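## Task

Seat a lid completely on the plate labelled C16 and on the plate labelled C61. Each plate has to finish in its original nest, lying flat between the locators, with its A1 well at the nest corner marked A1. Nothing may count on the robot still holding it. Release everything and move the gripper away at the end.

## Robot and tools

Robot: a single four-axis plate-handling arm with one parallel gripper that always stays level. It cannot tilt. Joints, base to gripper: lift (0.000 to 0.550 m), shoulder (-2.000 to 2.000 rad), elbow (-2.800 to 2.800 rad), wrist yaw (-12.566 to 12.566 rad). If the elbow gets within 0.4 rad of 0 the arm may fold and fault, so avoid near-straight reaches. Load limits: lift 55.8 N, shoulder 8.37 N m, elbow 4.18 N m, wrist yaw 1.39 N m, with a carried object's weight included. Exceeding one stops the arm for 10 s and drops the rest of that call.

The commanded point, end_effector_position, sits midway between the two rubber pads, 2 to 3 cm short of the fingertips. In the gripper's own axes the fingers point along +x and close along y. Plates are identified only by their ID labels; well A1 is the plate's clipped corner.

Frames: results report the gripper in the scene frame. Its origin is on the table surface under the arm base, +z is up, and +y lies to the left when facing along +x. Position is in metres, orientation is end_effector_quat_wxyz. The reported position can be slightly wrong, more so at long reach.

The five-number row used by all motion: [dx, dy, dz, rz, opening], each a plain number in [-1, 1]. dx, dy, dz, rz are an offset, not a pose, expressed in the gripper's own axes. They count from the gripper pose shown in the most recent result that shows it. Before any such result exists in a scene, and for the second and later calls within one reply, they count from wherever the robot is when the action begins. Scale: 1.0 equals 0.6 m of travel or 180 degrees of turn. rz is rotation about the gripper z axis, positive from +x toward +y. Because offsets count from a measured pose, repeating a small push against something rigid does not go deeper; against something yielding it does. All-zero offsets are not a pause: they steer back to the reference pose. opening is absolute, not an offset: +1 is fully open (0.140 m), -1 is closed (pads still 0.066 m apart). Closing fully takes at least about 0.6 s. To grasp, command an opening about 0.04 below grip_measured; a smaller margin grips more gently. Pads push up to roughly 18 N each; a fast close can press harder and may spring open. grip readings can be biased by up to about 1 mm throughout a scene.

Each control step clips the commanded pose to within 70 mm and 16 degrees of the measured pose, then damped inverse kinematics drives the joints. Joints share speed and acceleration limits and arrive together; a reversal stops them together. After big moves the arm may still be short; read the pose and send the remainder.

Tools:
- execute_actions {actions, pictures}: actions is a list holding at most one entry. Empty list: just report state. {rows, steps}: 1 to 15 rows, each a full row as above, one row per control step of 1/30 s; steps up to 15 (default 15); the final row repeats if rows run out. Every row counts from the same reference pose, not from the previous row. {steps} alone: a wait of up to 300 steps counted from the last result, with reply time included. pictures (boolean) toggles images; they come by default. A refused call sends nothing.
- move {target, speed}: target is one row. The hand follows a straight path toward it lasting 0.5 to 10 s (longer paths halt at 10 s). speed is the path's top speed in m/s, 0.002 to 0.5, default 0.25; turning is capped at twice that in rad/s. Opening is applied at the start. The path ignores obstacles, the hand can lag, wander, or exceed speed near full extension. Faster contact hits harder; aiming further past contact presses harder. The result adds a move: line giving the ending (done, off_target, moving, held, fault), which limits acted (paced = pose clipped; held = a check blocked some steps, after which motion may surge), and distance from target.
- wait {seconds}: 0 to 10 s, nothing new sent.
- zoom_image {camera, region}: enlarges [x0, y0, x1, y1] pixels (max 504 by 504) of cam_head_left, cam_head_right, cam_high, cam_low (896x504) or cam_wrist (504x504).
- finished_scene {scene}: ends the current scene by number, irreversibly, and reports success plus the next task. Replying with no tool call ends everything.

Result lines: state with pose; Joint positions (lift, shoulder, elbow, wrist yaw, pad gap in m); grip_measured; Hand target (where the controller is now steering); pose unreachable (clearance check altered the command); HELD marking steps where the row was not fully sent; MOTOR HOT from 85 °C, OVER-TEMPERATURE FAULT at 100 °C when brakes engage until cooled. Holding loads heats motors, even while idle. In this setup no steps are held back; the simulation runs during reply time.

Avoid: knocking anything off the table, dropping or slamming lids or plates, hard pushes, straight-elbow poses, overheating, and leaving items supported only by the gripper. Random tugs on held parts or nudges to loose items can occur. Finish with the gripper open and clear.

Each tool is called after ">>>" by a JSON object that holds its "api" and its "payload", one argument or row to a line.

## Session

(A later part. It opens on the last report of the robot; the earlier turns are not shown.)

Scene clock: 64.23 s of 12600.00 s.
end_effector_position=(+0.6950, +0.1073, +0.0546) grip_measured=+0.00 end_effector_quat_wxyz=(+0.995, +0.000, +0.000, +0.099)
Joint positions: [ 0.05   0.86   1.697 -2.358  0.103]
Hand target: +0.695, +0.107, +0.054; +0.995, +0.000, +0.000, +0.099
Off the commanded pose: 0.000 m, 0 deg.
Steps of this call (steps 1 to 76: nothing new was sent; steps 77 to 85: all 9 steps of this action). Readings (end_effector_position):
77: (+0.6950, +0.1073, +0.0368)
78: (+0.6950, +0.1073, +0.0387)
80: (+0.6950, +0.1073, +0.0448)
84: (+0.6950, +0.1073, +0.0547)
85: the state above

>>> {"api": "move", "payload": {
  "target": [-0.0133, -0.0247, -0.029, -0.01, 0.1],
  "speed": 0.06
}}

Scene clock: 68.23 s of 12600.00 s.
end_effector_position=(+0.6474, -0.2393, +0.0366) grip_measured=+0.10 end_effector_quat_wxyz=(+0.975, +0.000, +0.000, -0.224)
Joint positions: [ 0.032  0.183  1.688 -2.324  0.107]
Hand target: +0.647, -0.239, +0.037; +0.975, +0.000, +0.000, -0.224
Off the commanded pose: 0.000 m, 0 deg.
move: done

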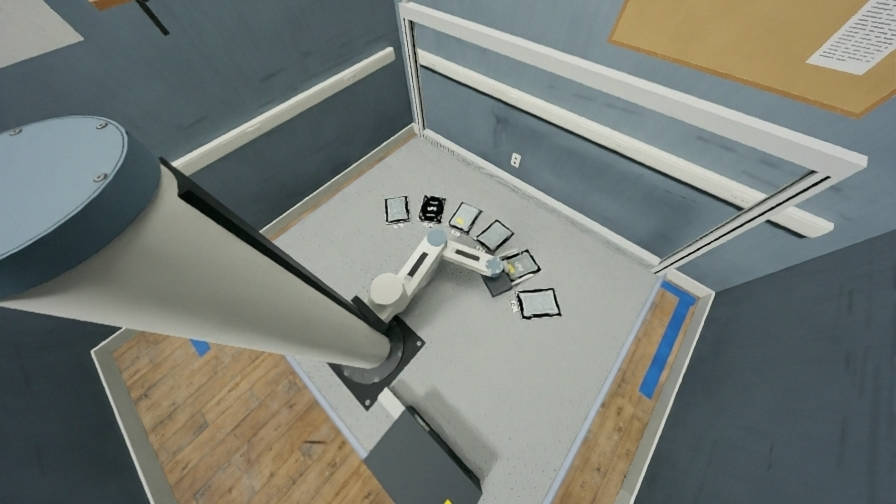

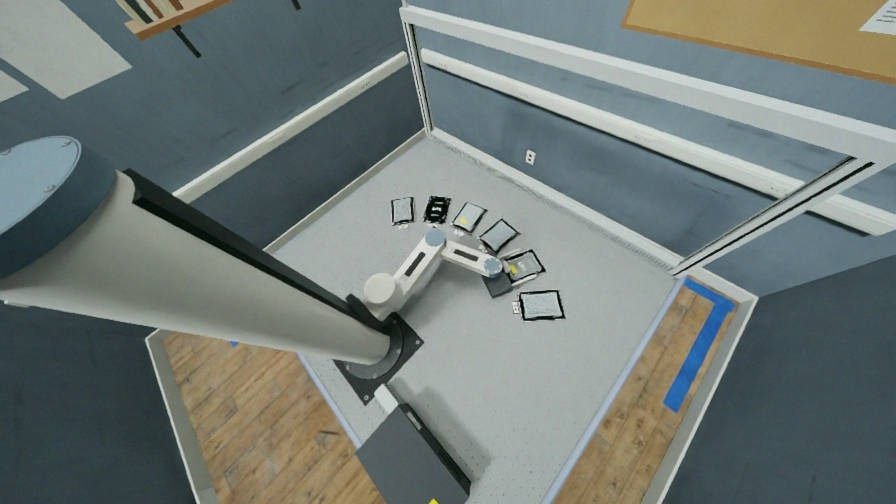

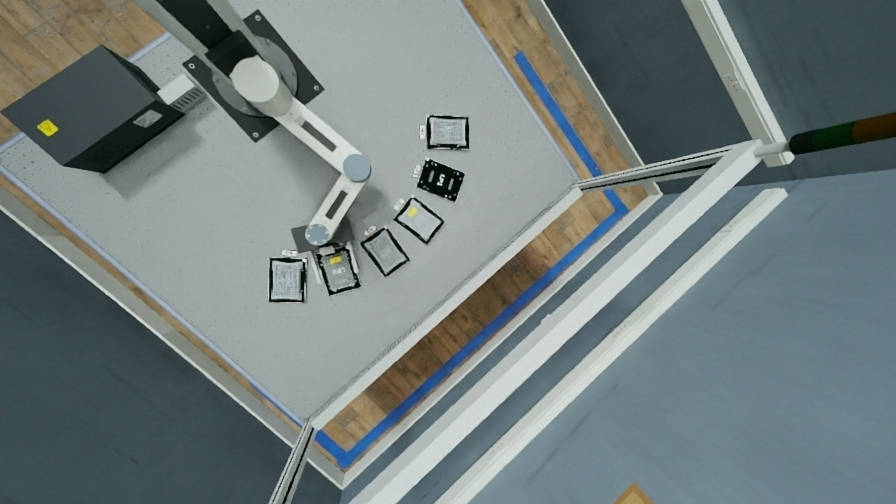

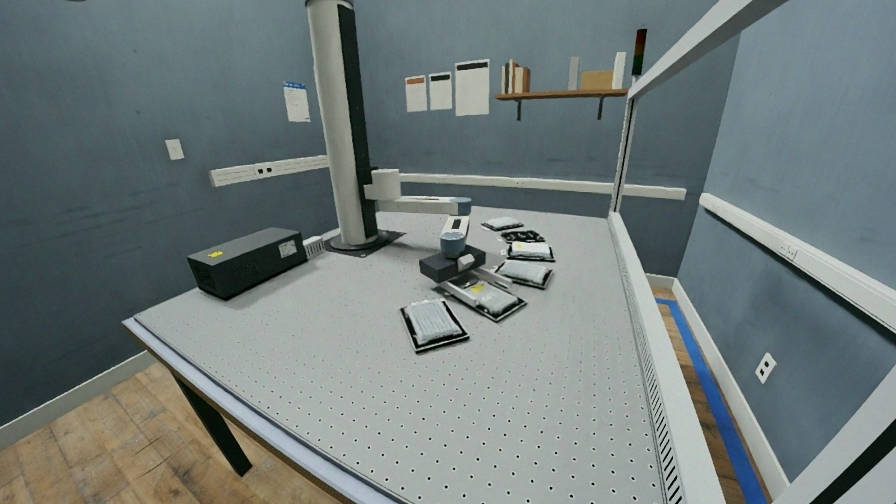

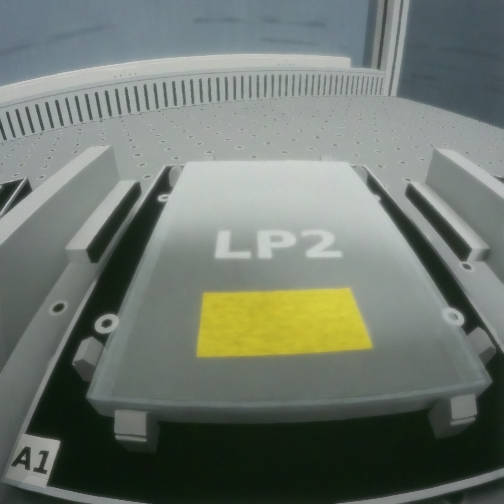

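>>> {"api": "execute_actions", "payload": {
  "actions": [
    {"rows": [[-0.0015,-0.0013,-0.002,-0.0017,0.05],[-0.0015,-0.0013,-0.004,-0.0017,0.0],[-0.0015,-0.0013,-0.006,-0.0017,-0.05],[-0.0015,-0.0013,-0.008,-0.0017,-0.1],[-0.0015,-0.0013,-0.010,-0.0017,-0.1],[-0.0015,-0.0013,-0.012,-0.0017,-0.1],[-0.0015,-0.0013,-0.0135,-0.0017,-0.15],[-0.0015,-0.0013,-0.015,-0.0017,-0.2],[-0.0015,-0.0013,-0.0155,-0.0017,-0.25],[-0.0015,-0.0013,-0.0155,-0.0017,-0.3],[-0.0015,-0.0013,-0.0155,-0.0017,-0.35],[-0.0015,-0.0013,-0.0155,-0.0017,-0.39]], "steps": 15}
  ]
}}

Scene clock: 70.00 s of 12600.00 s.
end_effector_position=(+0.6462, -0.2397, +0.0273) grip_measured=-0.39 end_effector_quat_wxyz=(+0.974, +0.000, +0.000, -0.227)
Joint positions: [ 0.022  0.185  1.683 -2.326  0.089]
Hand target: +0.646, -0.240, +0.027; +0.974, +0.000, +0.000, -0.227
Off the commanded pose: 0.000 m, 0 deg.
Steps of this call (steps 1 to 38: nothing new was sent; steps 39 to 53: all 15 steps of this action). Readings (end_effector_position):
39: (+0.6470, -0.2394, +0.0364)
40: (+0.6462, -0.2396, +0.0352)
42: (+0.6462, -0.2397, +0.0327)
46: (+0.6462, -0.2397, +0.0282)
53: the state above

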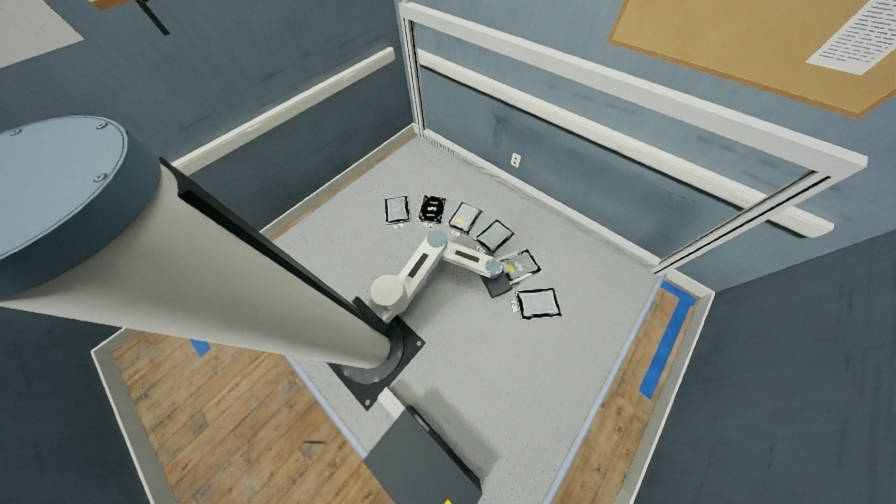

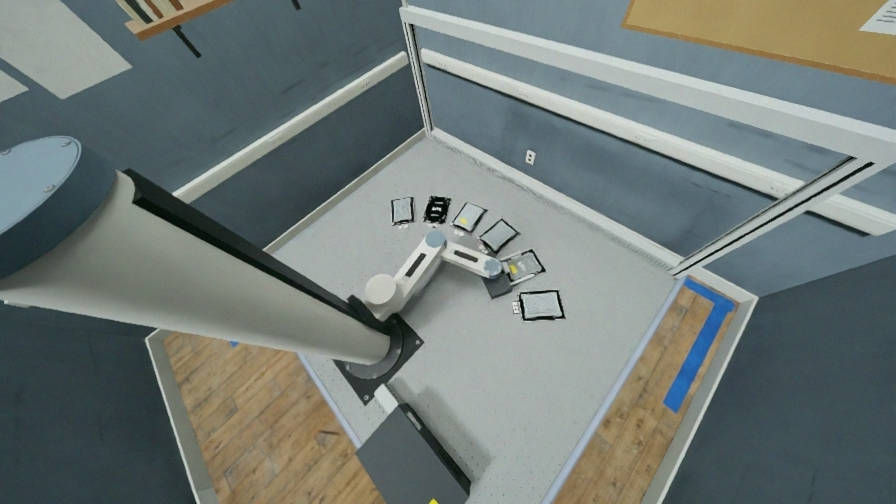

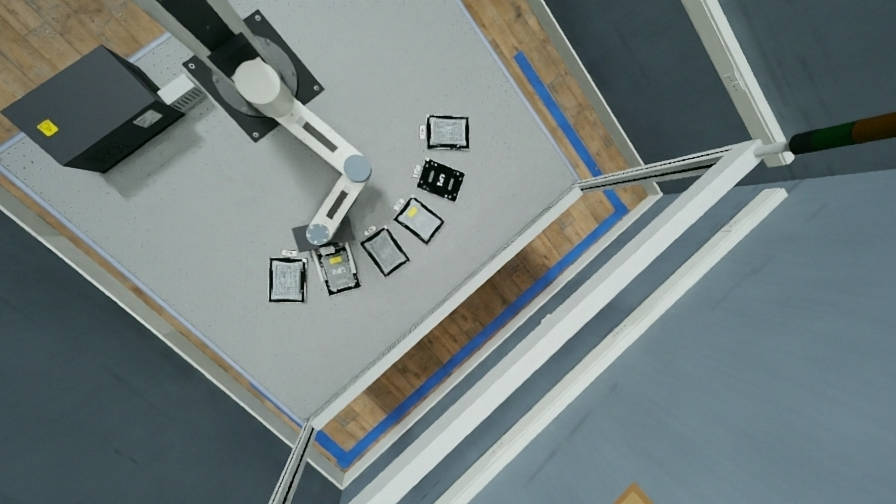

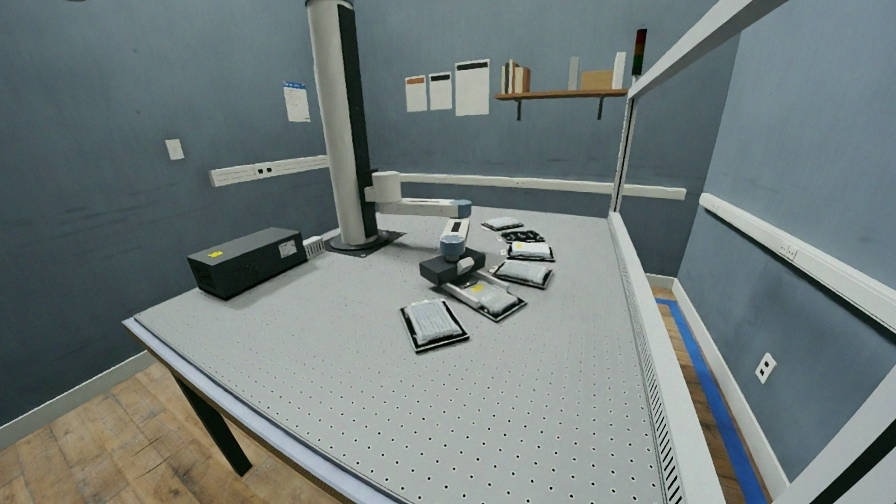

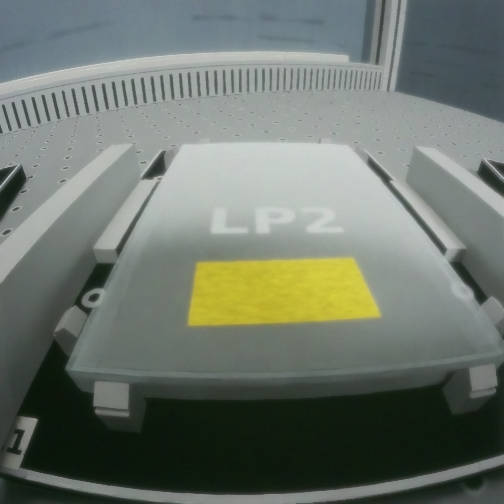

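>>> {"api": "zoom_image", "payload": {
  "camera": "cam_wrist",
  "region": [40, 140, 200, 380]
}}

>>> {"api": "zoom_image", "payload": {
  "camera": "cam_wrist",
  "region": [344, 140, 504, 380]
}}

Region (40, 140, 200, 380) of cam_wrist's 504x504 image, scaled by 2.100, with more detail than that image has.

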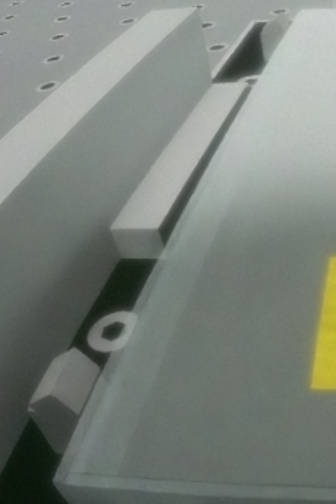

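Region (344, 140, 504, 380) of cam_wrist's 504x504 image, scaled by 2.100, with more detail than that image has.

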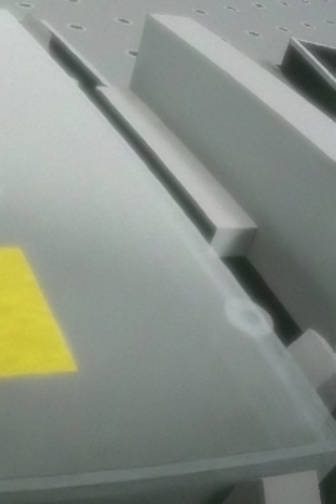

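>>> {"api": "execute_actions", "payload": {
  "actions": [
    {"rows": [[0,0.001,0,-0.0017,-0.39],[0,0.001,0,-0.0017,-0.39],[0,0.001,0,-0.0017,-0.41],[0,0.001,0,-0.0017,-0.43],[0,0.001,0,-0.0017,-0.445],[0,0.001,0,-0.0017,-0.46],[0,0.001,0,-0.0017,-0.475],[0,0.001,0,-0.0017,-0.49],[0,0.001,0,-0.0017,-0.51]], "steps": 14}
  ],
  "pictures": false
}}

>>> {"api": "move", "payload": {
  "target": [0, 0, 0.0445, 0, -0.51],
  "speed": 0.07
}}

Scene clock: 71.93 s of 12600.00 s.
end_effector_position=(+0.6465, -0.2390, +0.0273) grip_measured=-0.46 end_effector_quat_wxyz=(+0.973, +0.000, +0.000, -0.229)
Joint positions: [ 0.022  0.189  1.683 -2.335  0.086]
Hand target: +0.646, -0.239, +0.027; +0.973, +0.000, +0.000, -0.229
Off the commanded pose: 0.000 m, 0 deg.
Steps of this call (steps 1 to 44: nothing new was sent; steps 45 to 58: all 14 steps of this action). Readings (end_effector_position):
45: (+0.6461, -0.2397, +0.0273)
46: (+0.6465, -0.2391, +0.0273)
48: (+0.6465, -0.2390, +0.0273)
52: (+0.6465, -0.2390, +0.0273)
58: the state above

Scene clock: 72.87 s of 12600.00 s.
end_effector_position=(+0.6465, -0.2390, +0.0540) grip_measured=-0.46 end_effector_quat_wxyz=(+0.973, +0.000, +0.000, -0.229)
Joint positions: [ 0.049  0.189  1.683 -2.335  0.086]
Hand target: +0.647, -0.239, +0.054; +0.973, +0.000, +0.000, -0.229
Off the commanded pose: 0.000 m, 0 deg.
move: done

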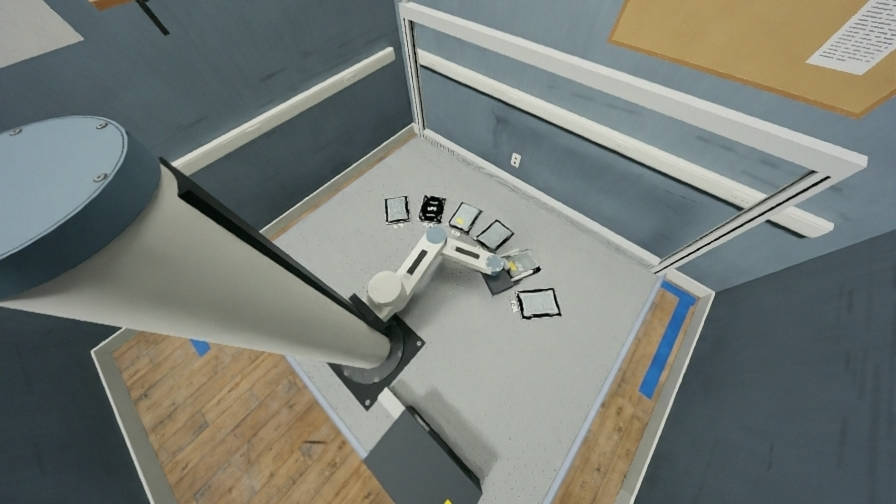

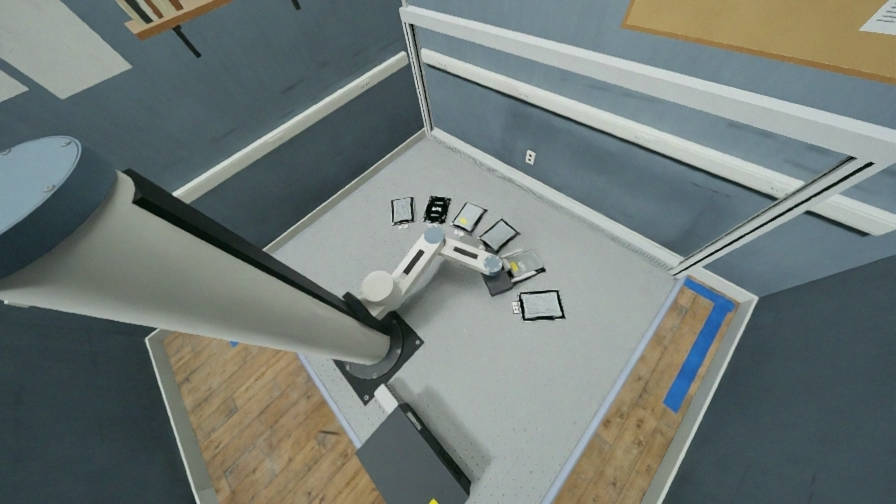

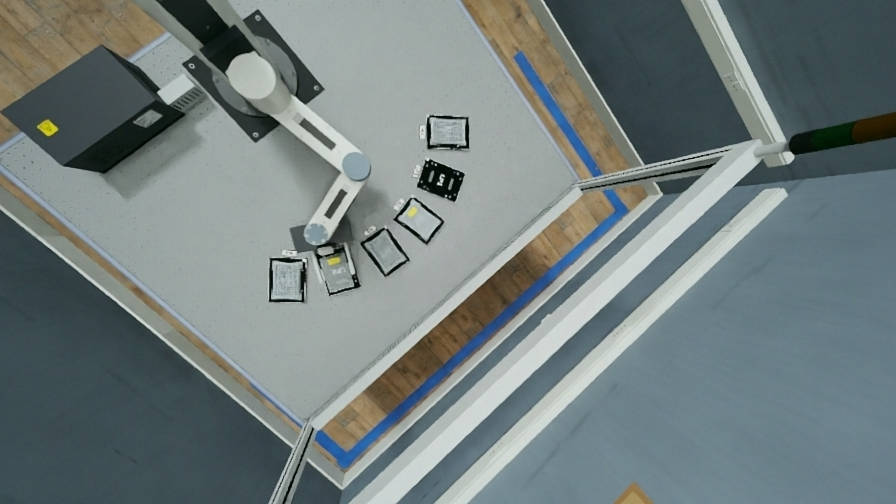

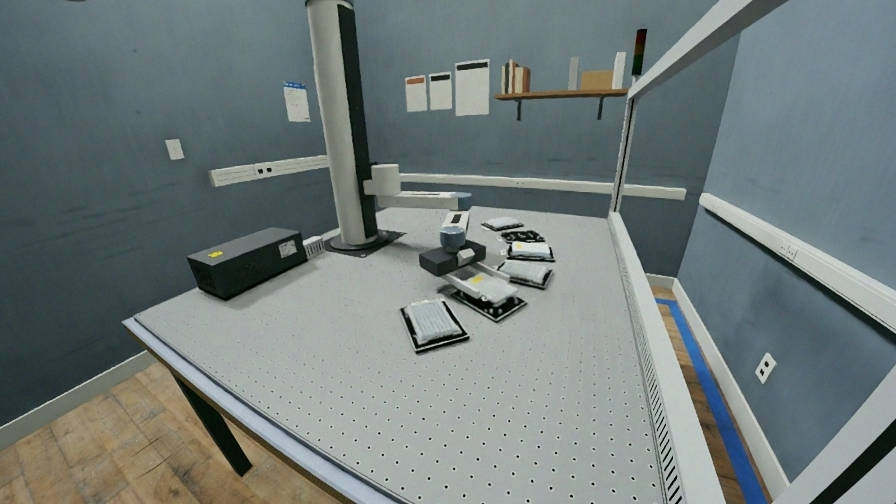

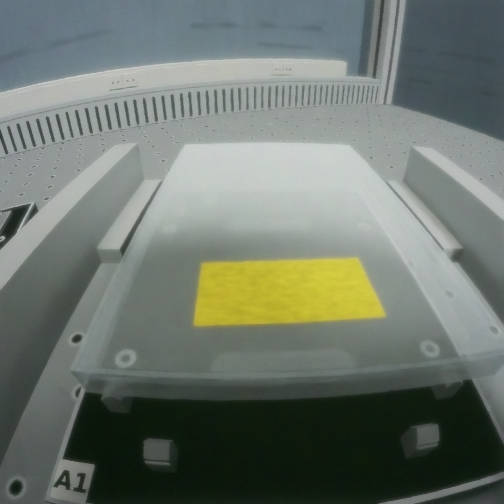

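>>> {"api": "move", "payload": {
  "target": [-0.044, 0.2925, 0, 0.105, -0.51],
  "speed": 0.22
}}

Scene clock: 75.13 s of 12600.00 s.
end_effector_position=(+0.7014, -0.0701, +0.0540) grip_measured=-0.46 end_effector_quat_wxyz=(+0.998, +0.000, +0.000, -0.066)
Joint positions: [ 0.049  0.522  1.697 -2.351  0.086]
Hand target: +0.701, -0.070, +0.054; +0.998, +0.000, +0.000, -0.066
Off the commanded pose: 0.000 m, 0 deg.
move: done

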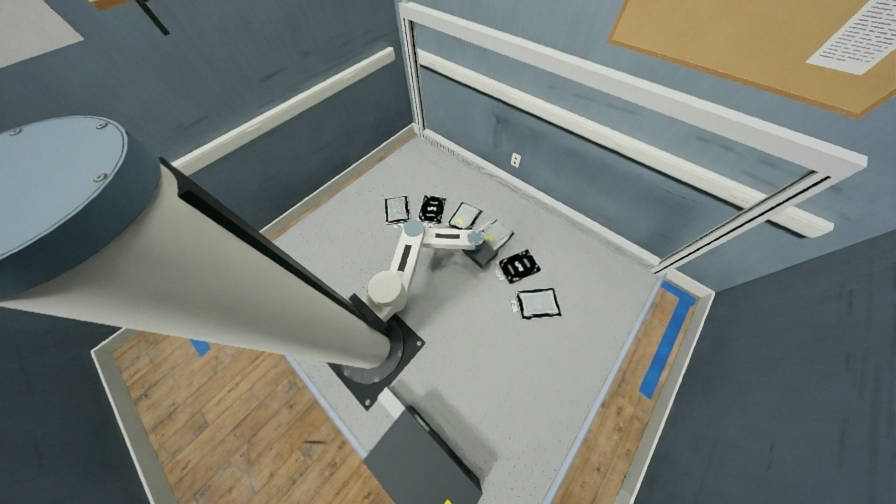

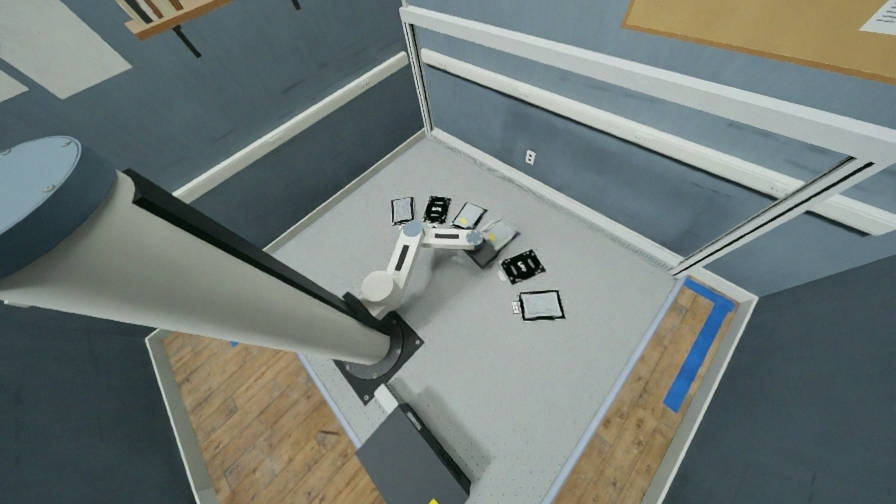

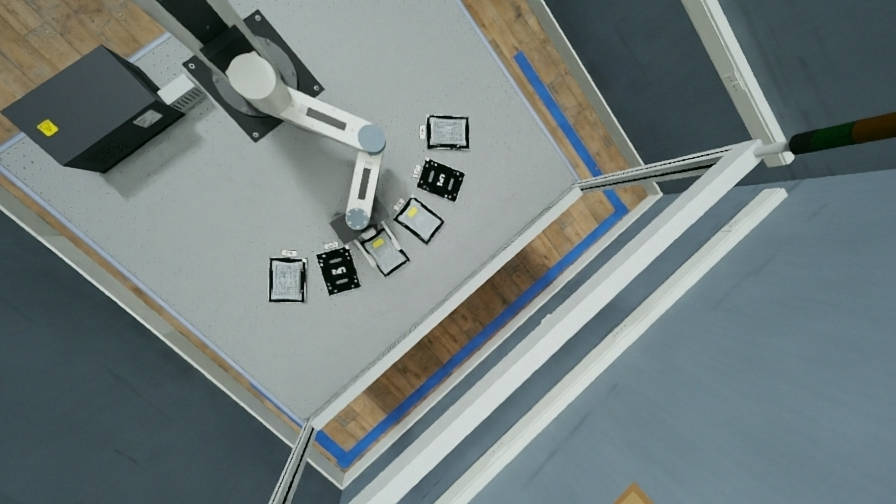

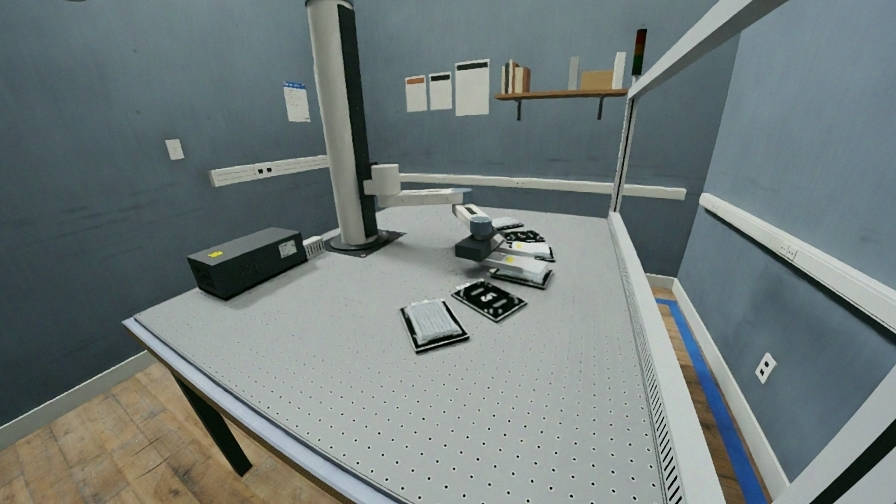

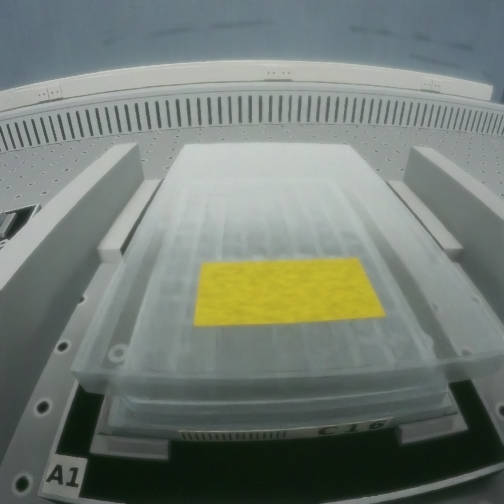

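>>> {"api": "execute_actions", "payload": {
  "actions": []
}}

Scene clock: 77.90 s of 12600.00 s.
end_effector_position=(+0.7014, -0.0701, +0.0540) grip_measured=-0.46 end_effector_quat_wxyz=(+0.998, +0.000, +0.000, -0.066)
Joint positions: [ 0.049  0.522  1.697 -2.351  0.086]
Hand target: +0.701, -0.070, +0.054; +0.998, +0.000, +0.000, -0.066
Off the commanded pose: 0.000 m, 0 deg.
Steps of this call (steps 1 to 83: nothing new was sent). Readings (end_effector_position):
1: (+0.7014, -0.0701, +0.0540)
2: (+0.7014, -0.0701, +0.0540)
4: (+0.7014, -0.0701, +0.0540)
8: (+0.7014, -0.0701, +0.0540)
83: the state above

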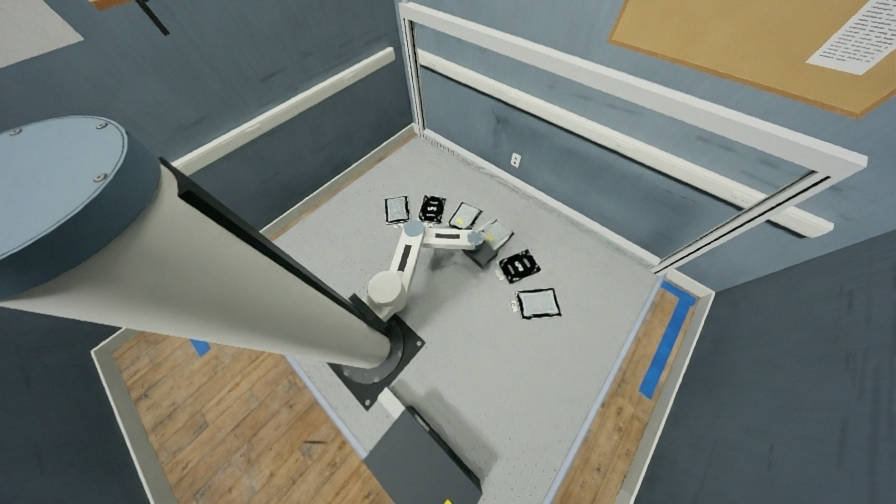

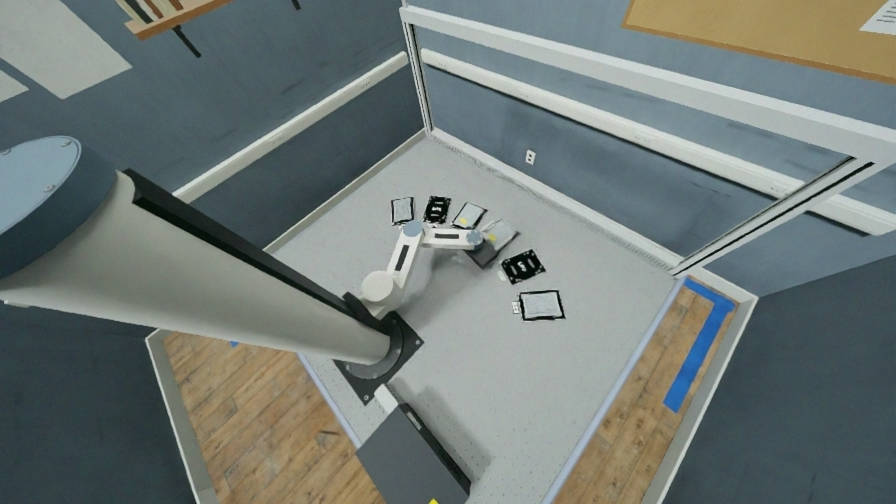

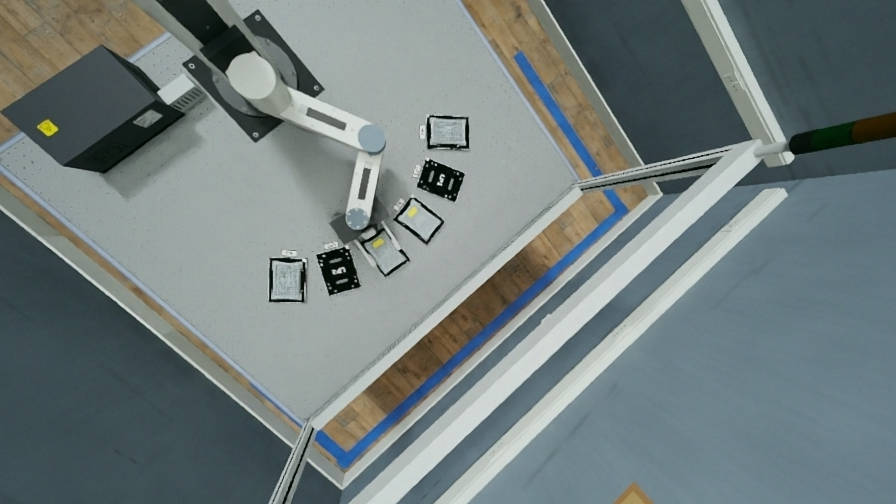

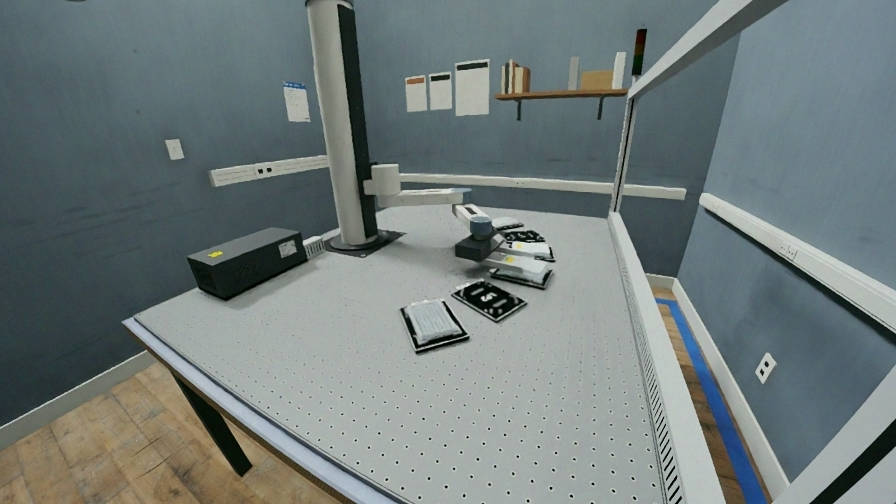

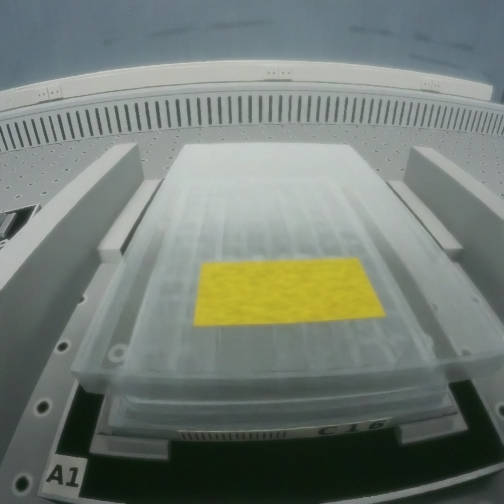

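>>> {"api": "execute_actions", "payload": {
  "actions": [
    {"rows": [[0,0.002,0,0,-0.51],[0,0.0045,0,0,-0.51]], "steps": 10}
  ]
}}

Scene clock: 78.53 s of 12600.00 s.
end_effector_position=(+0.7018, -0.0673, +0.0540) grip_measured=-0.46 end_effector_quat_wxyz=(+0.998, +0.000, +0.000, -0.066)
Joint positions: [ 0.049  0.529  1.697 -2.358  0.086]
Hand target: +0.702, -0.067, +0.054; +0.998, +0.000, +0.000, -0.066
Off the commanded pose: 0.000 m, 0 deg.
Steps of this call (steps 1 to 9: nothing new was sent; steps 10 to 19: all 10 steps of this action). Readings (end_effector_position):
10: (+0.7014, -0.0699, +0.0540)
11: (+0.7015, -0.0686, +0.0540)
13: (+0.7018, -0.0672, +0.0540)
17: (+0.7018, -0.0673, +0.0540)
19: the state above

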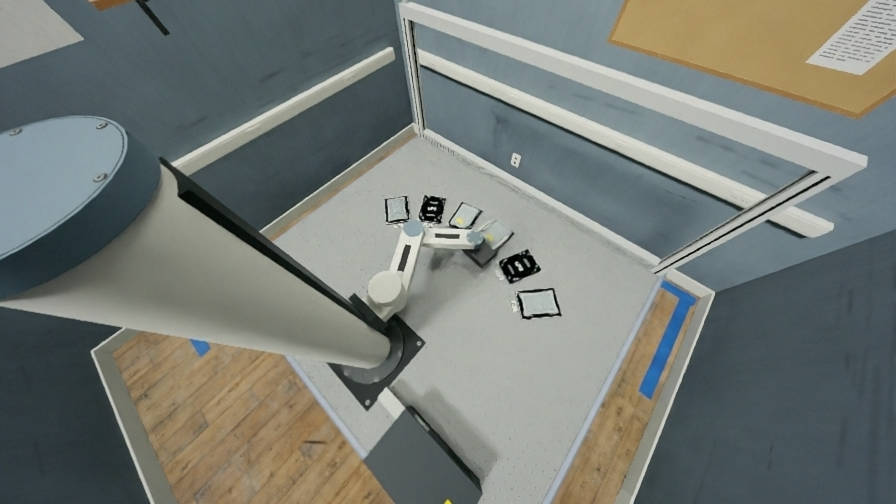

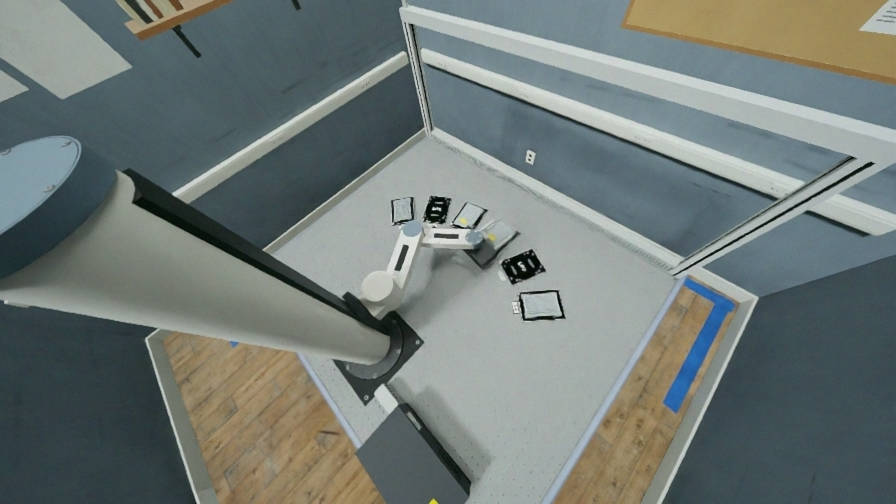

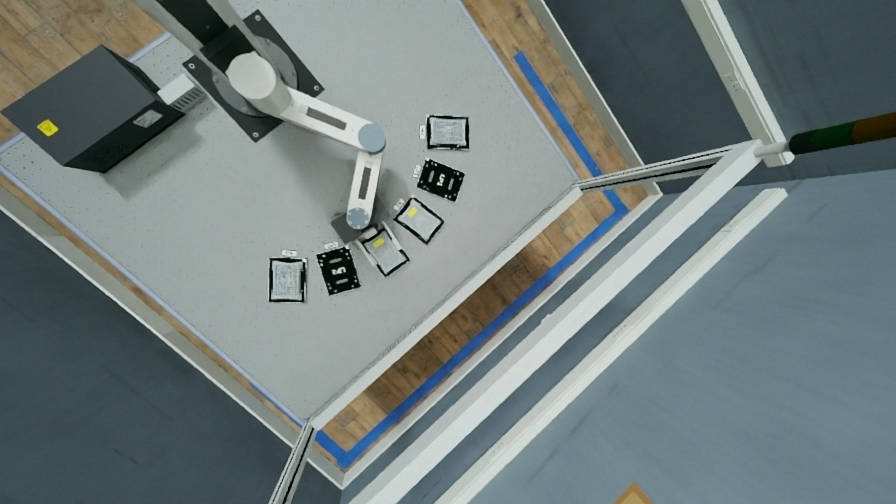

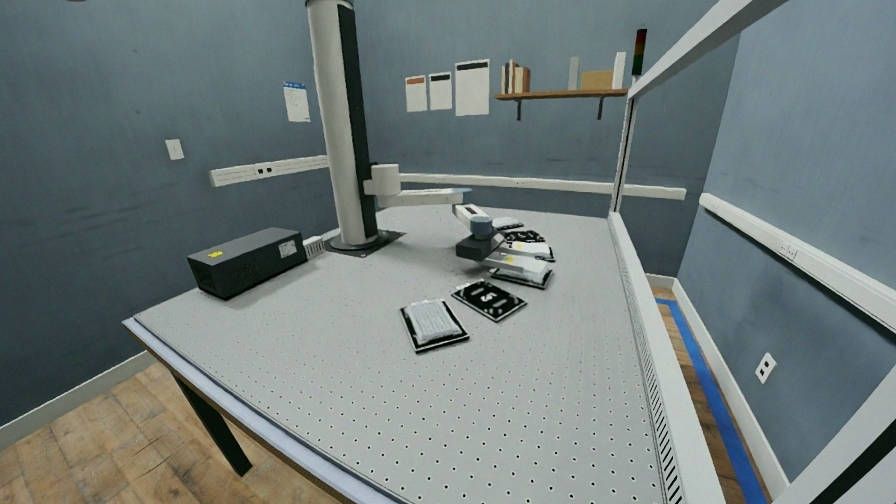

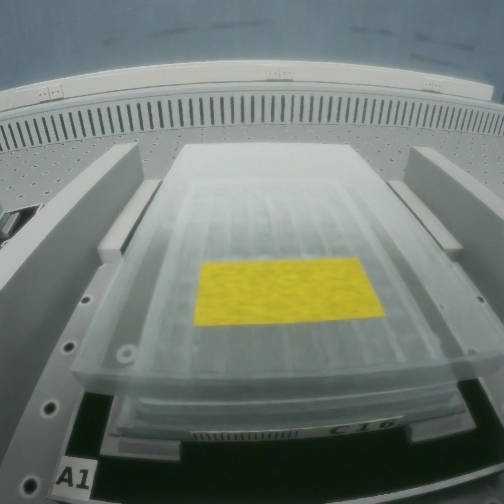

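>>> {"api": "zoom_image", "payload": {
  "camera": "cam_wrist",
  "region": [0, 130, 504, 504]
}}

Region (0, 130, 504, 504) of cam_wrist's 504x504 image, scaled by 1.000; it fills the top 374 rows of this view, and the rest is white.

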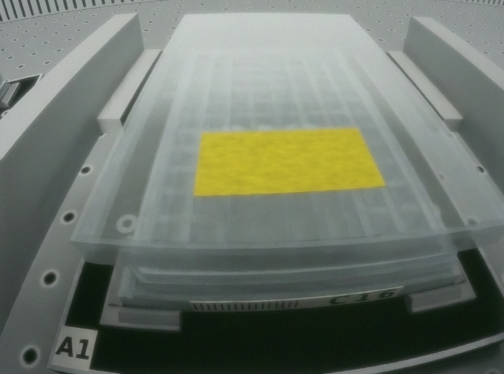

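>>> {"api": "execute_actions", "payload": {
  "actions": [
    {"rows": [[0,0,-0.003,0,-0.51],[0,0,-0.006,0,-0.51],[0,0,-0.009,0,-0.51],[0,0,-0.012,0,-0.51],[0,0,-0.015,0,-0.51],[0,0,-0.018,0,-0.51]], "steps": 11}
  ]
}}

>>> {"api": "zoom_image", "payload": {
  "camera": "cam_wrist",
  "region": [40, 300, 292, 504]
}}

>>> {"api": "zoom_image", "payload": {
  "camera": "cam_wrist",
  "region": [140, 120, 400, 280]
}}

Scene clock: 80.53 s of 12600.00 s.
end_effector_position=(+0.7018, -0.0673, +0.0432) grip_measured=-0.46 end_effector_quat_wxyz=(+0.998, +0.000, +0.000, -0.066)
Joint positions: [ 0.038  0.529  1.697 -2.358  0.086]
Hand target: +0.702, -0.067, +0.043; +0.998, +0.000, +0.000, -0.066
Off the commanded pose: 0.000 m, 0 deg.
Steps of this call (steps 1 to 49: nothing new was sent; steps 50 to 60: all 11 steps of this action). Readings (end_effector_position):
50: (+0.7018, -0.0673, +0.0537)
51: (+0.7018, -0.0673, +0.0521)
53: (+0.7018, -0.0673, +0.0484)
57: (+0.7018, -0.0673, +0.0431)
60: the state above

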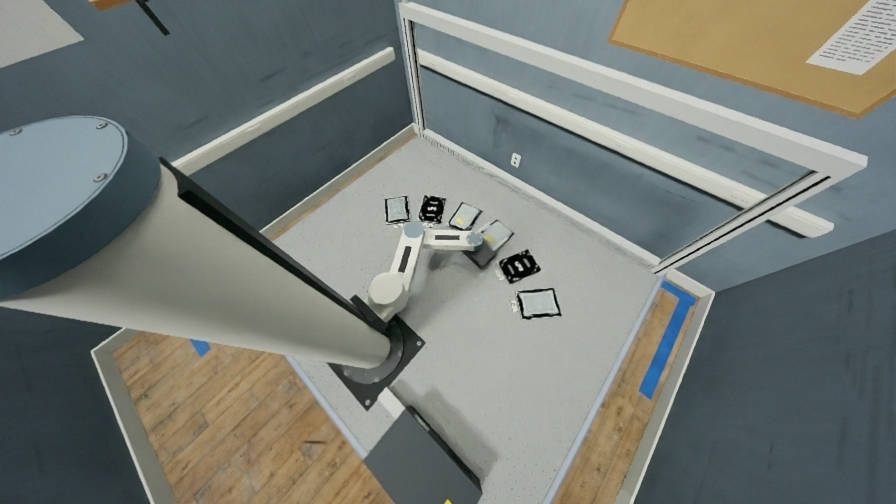

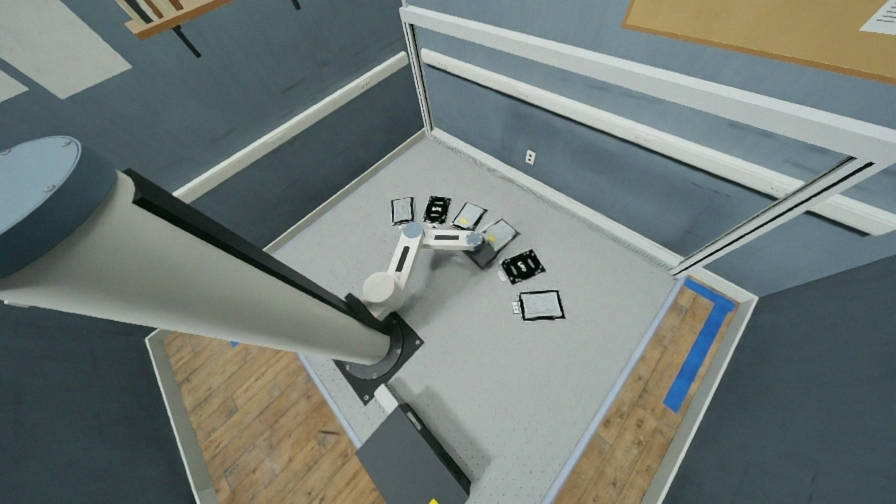

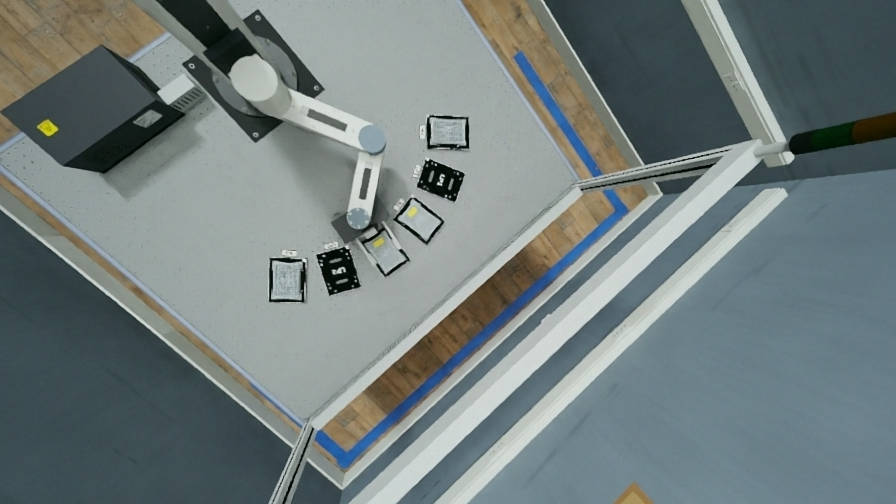

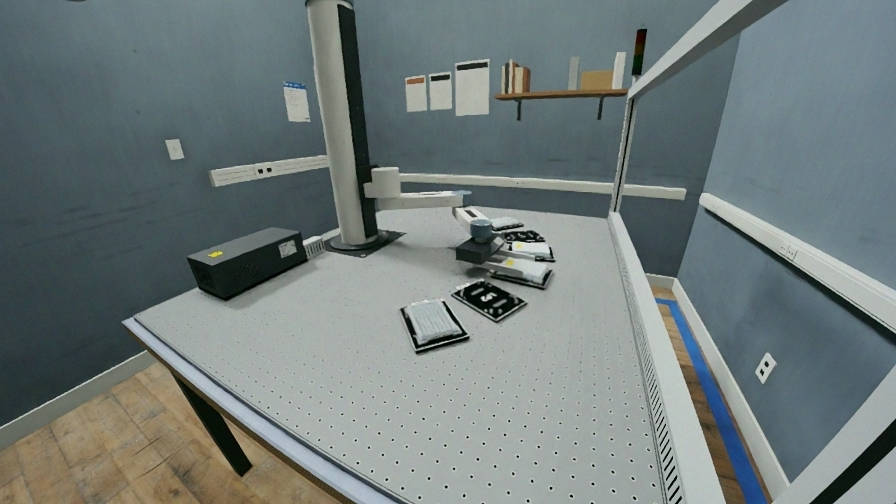

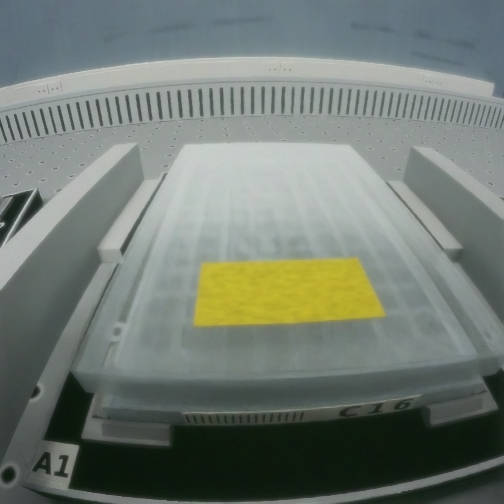

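Region (40, 300, 292, 504) of cam_wrist's 504x504 image, scaled by 2.000, with more detail than that image has; it fills the top 408 rows of this view, and the rest is white.

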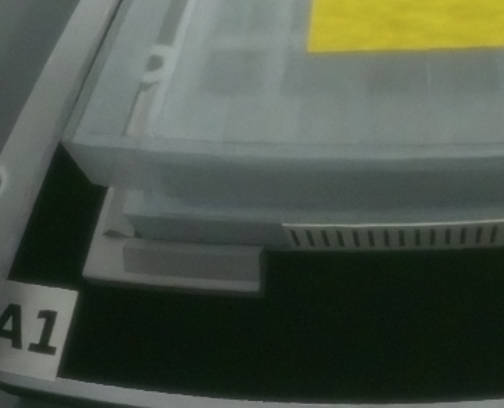

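Region (140, 120, 400, 280) of cam_wrist's 504x504 image, scaled by 1.938, with more detail than that image has; it fills the top 310 rows of this view, and the rest is white.

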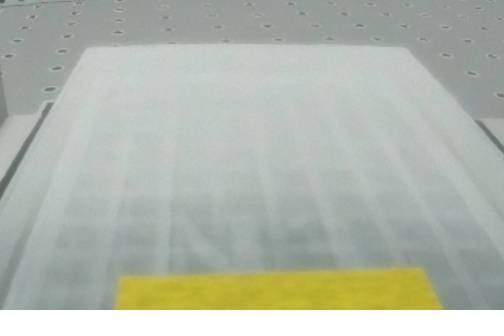

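>>> {"api": "zoom_image", "payload": {
  "camera": "cam_wrist",
  "region": [336, 280, 504, 448]
}}

>>> {"api": "zoom_image", "payload": {
  "camera": "cam_low",
  "region": [450, 225, 570, 300]
}}

Region (336, 280, 504, 448) of cam_wrist's 504x504 image, scaled by 3.000, with more detail than that image has.

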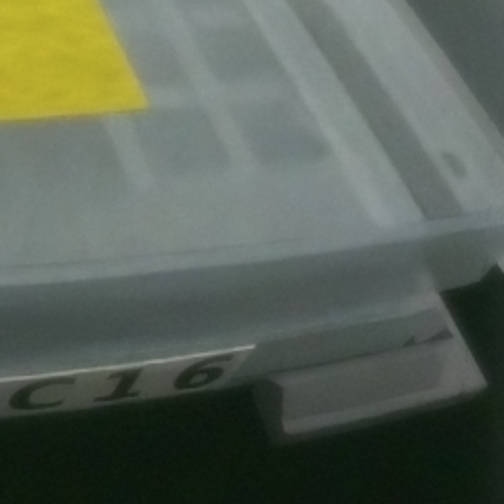

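Region (450, 225, 570, 300) of cam_low's 896x504 image, scaled by 4.200, with more detail than that image has; it fills the top 315 rows of this view, and the rest is white.

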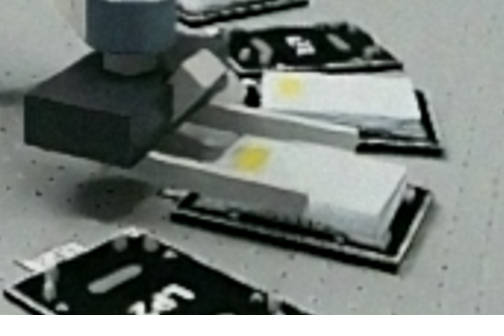

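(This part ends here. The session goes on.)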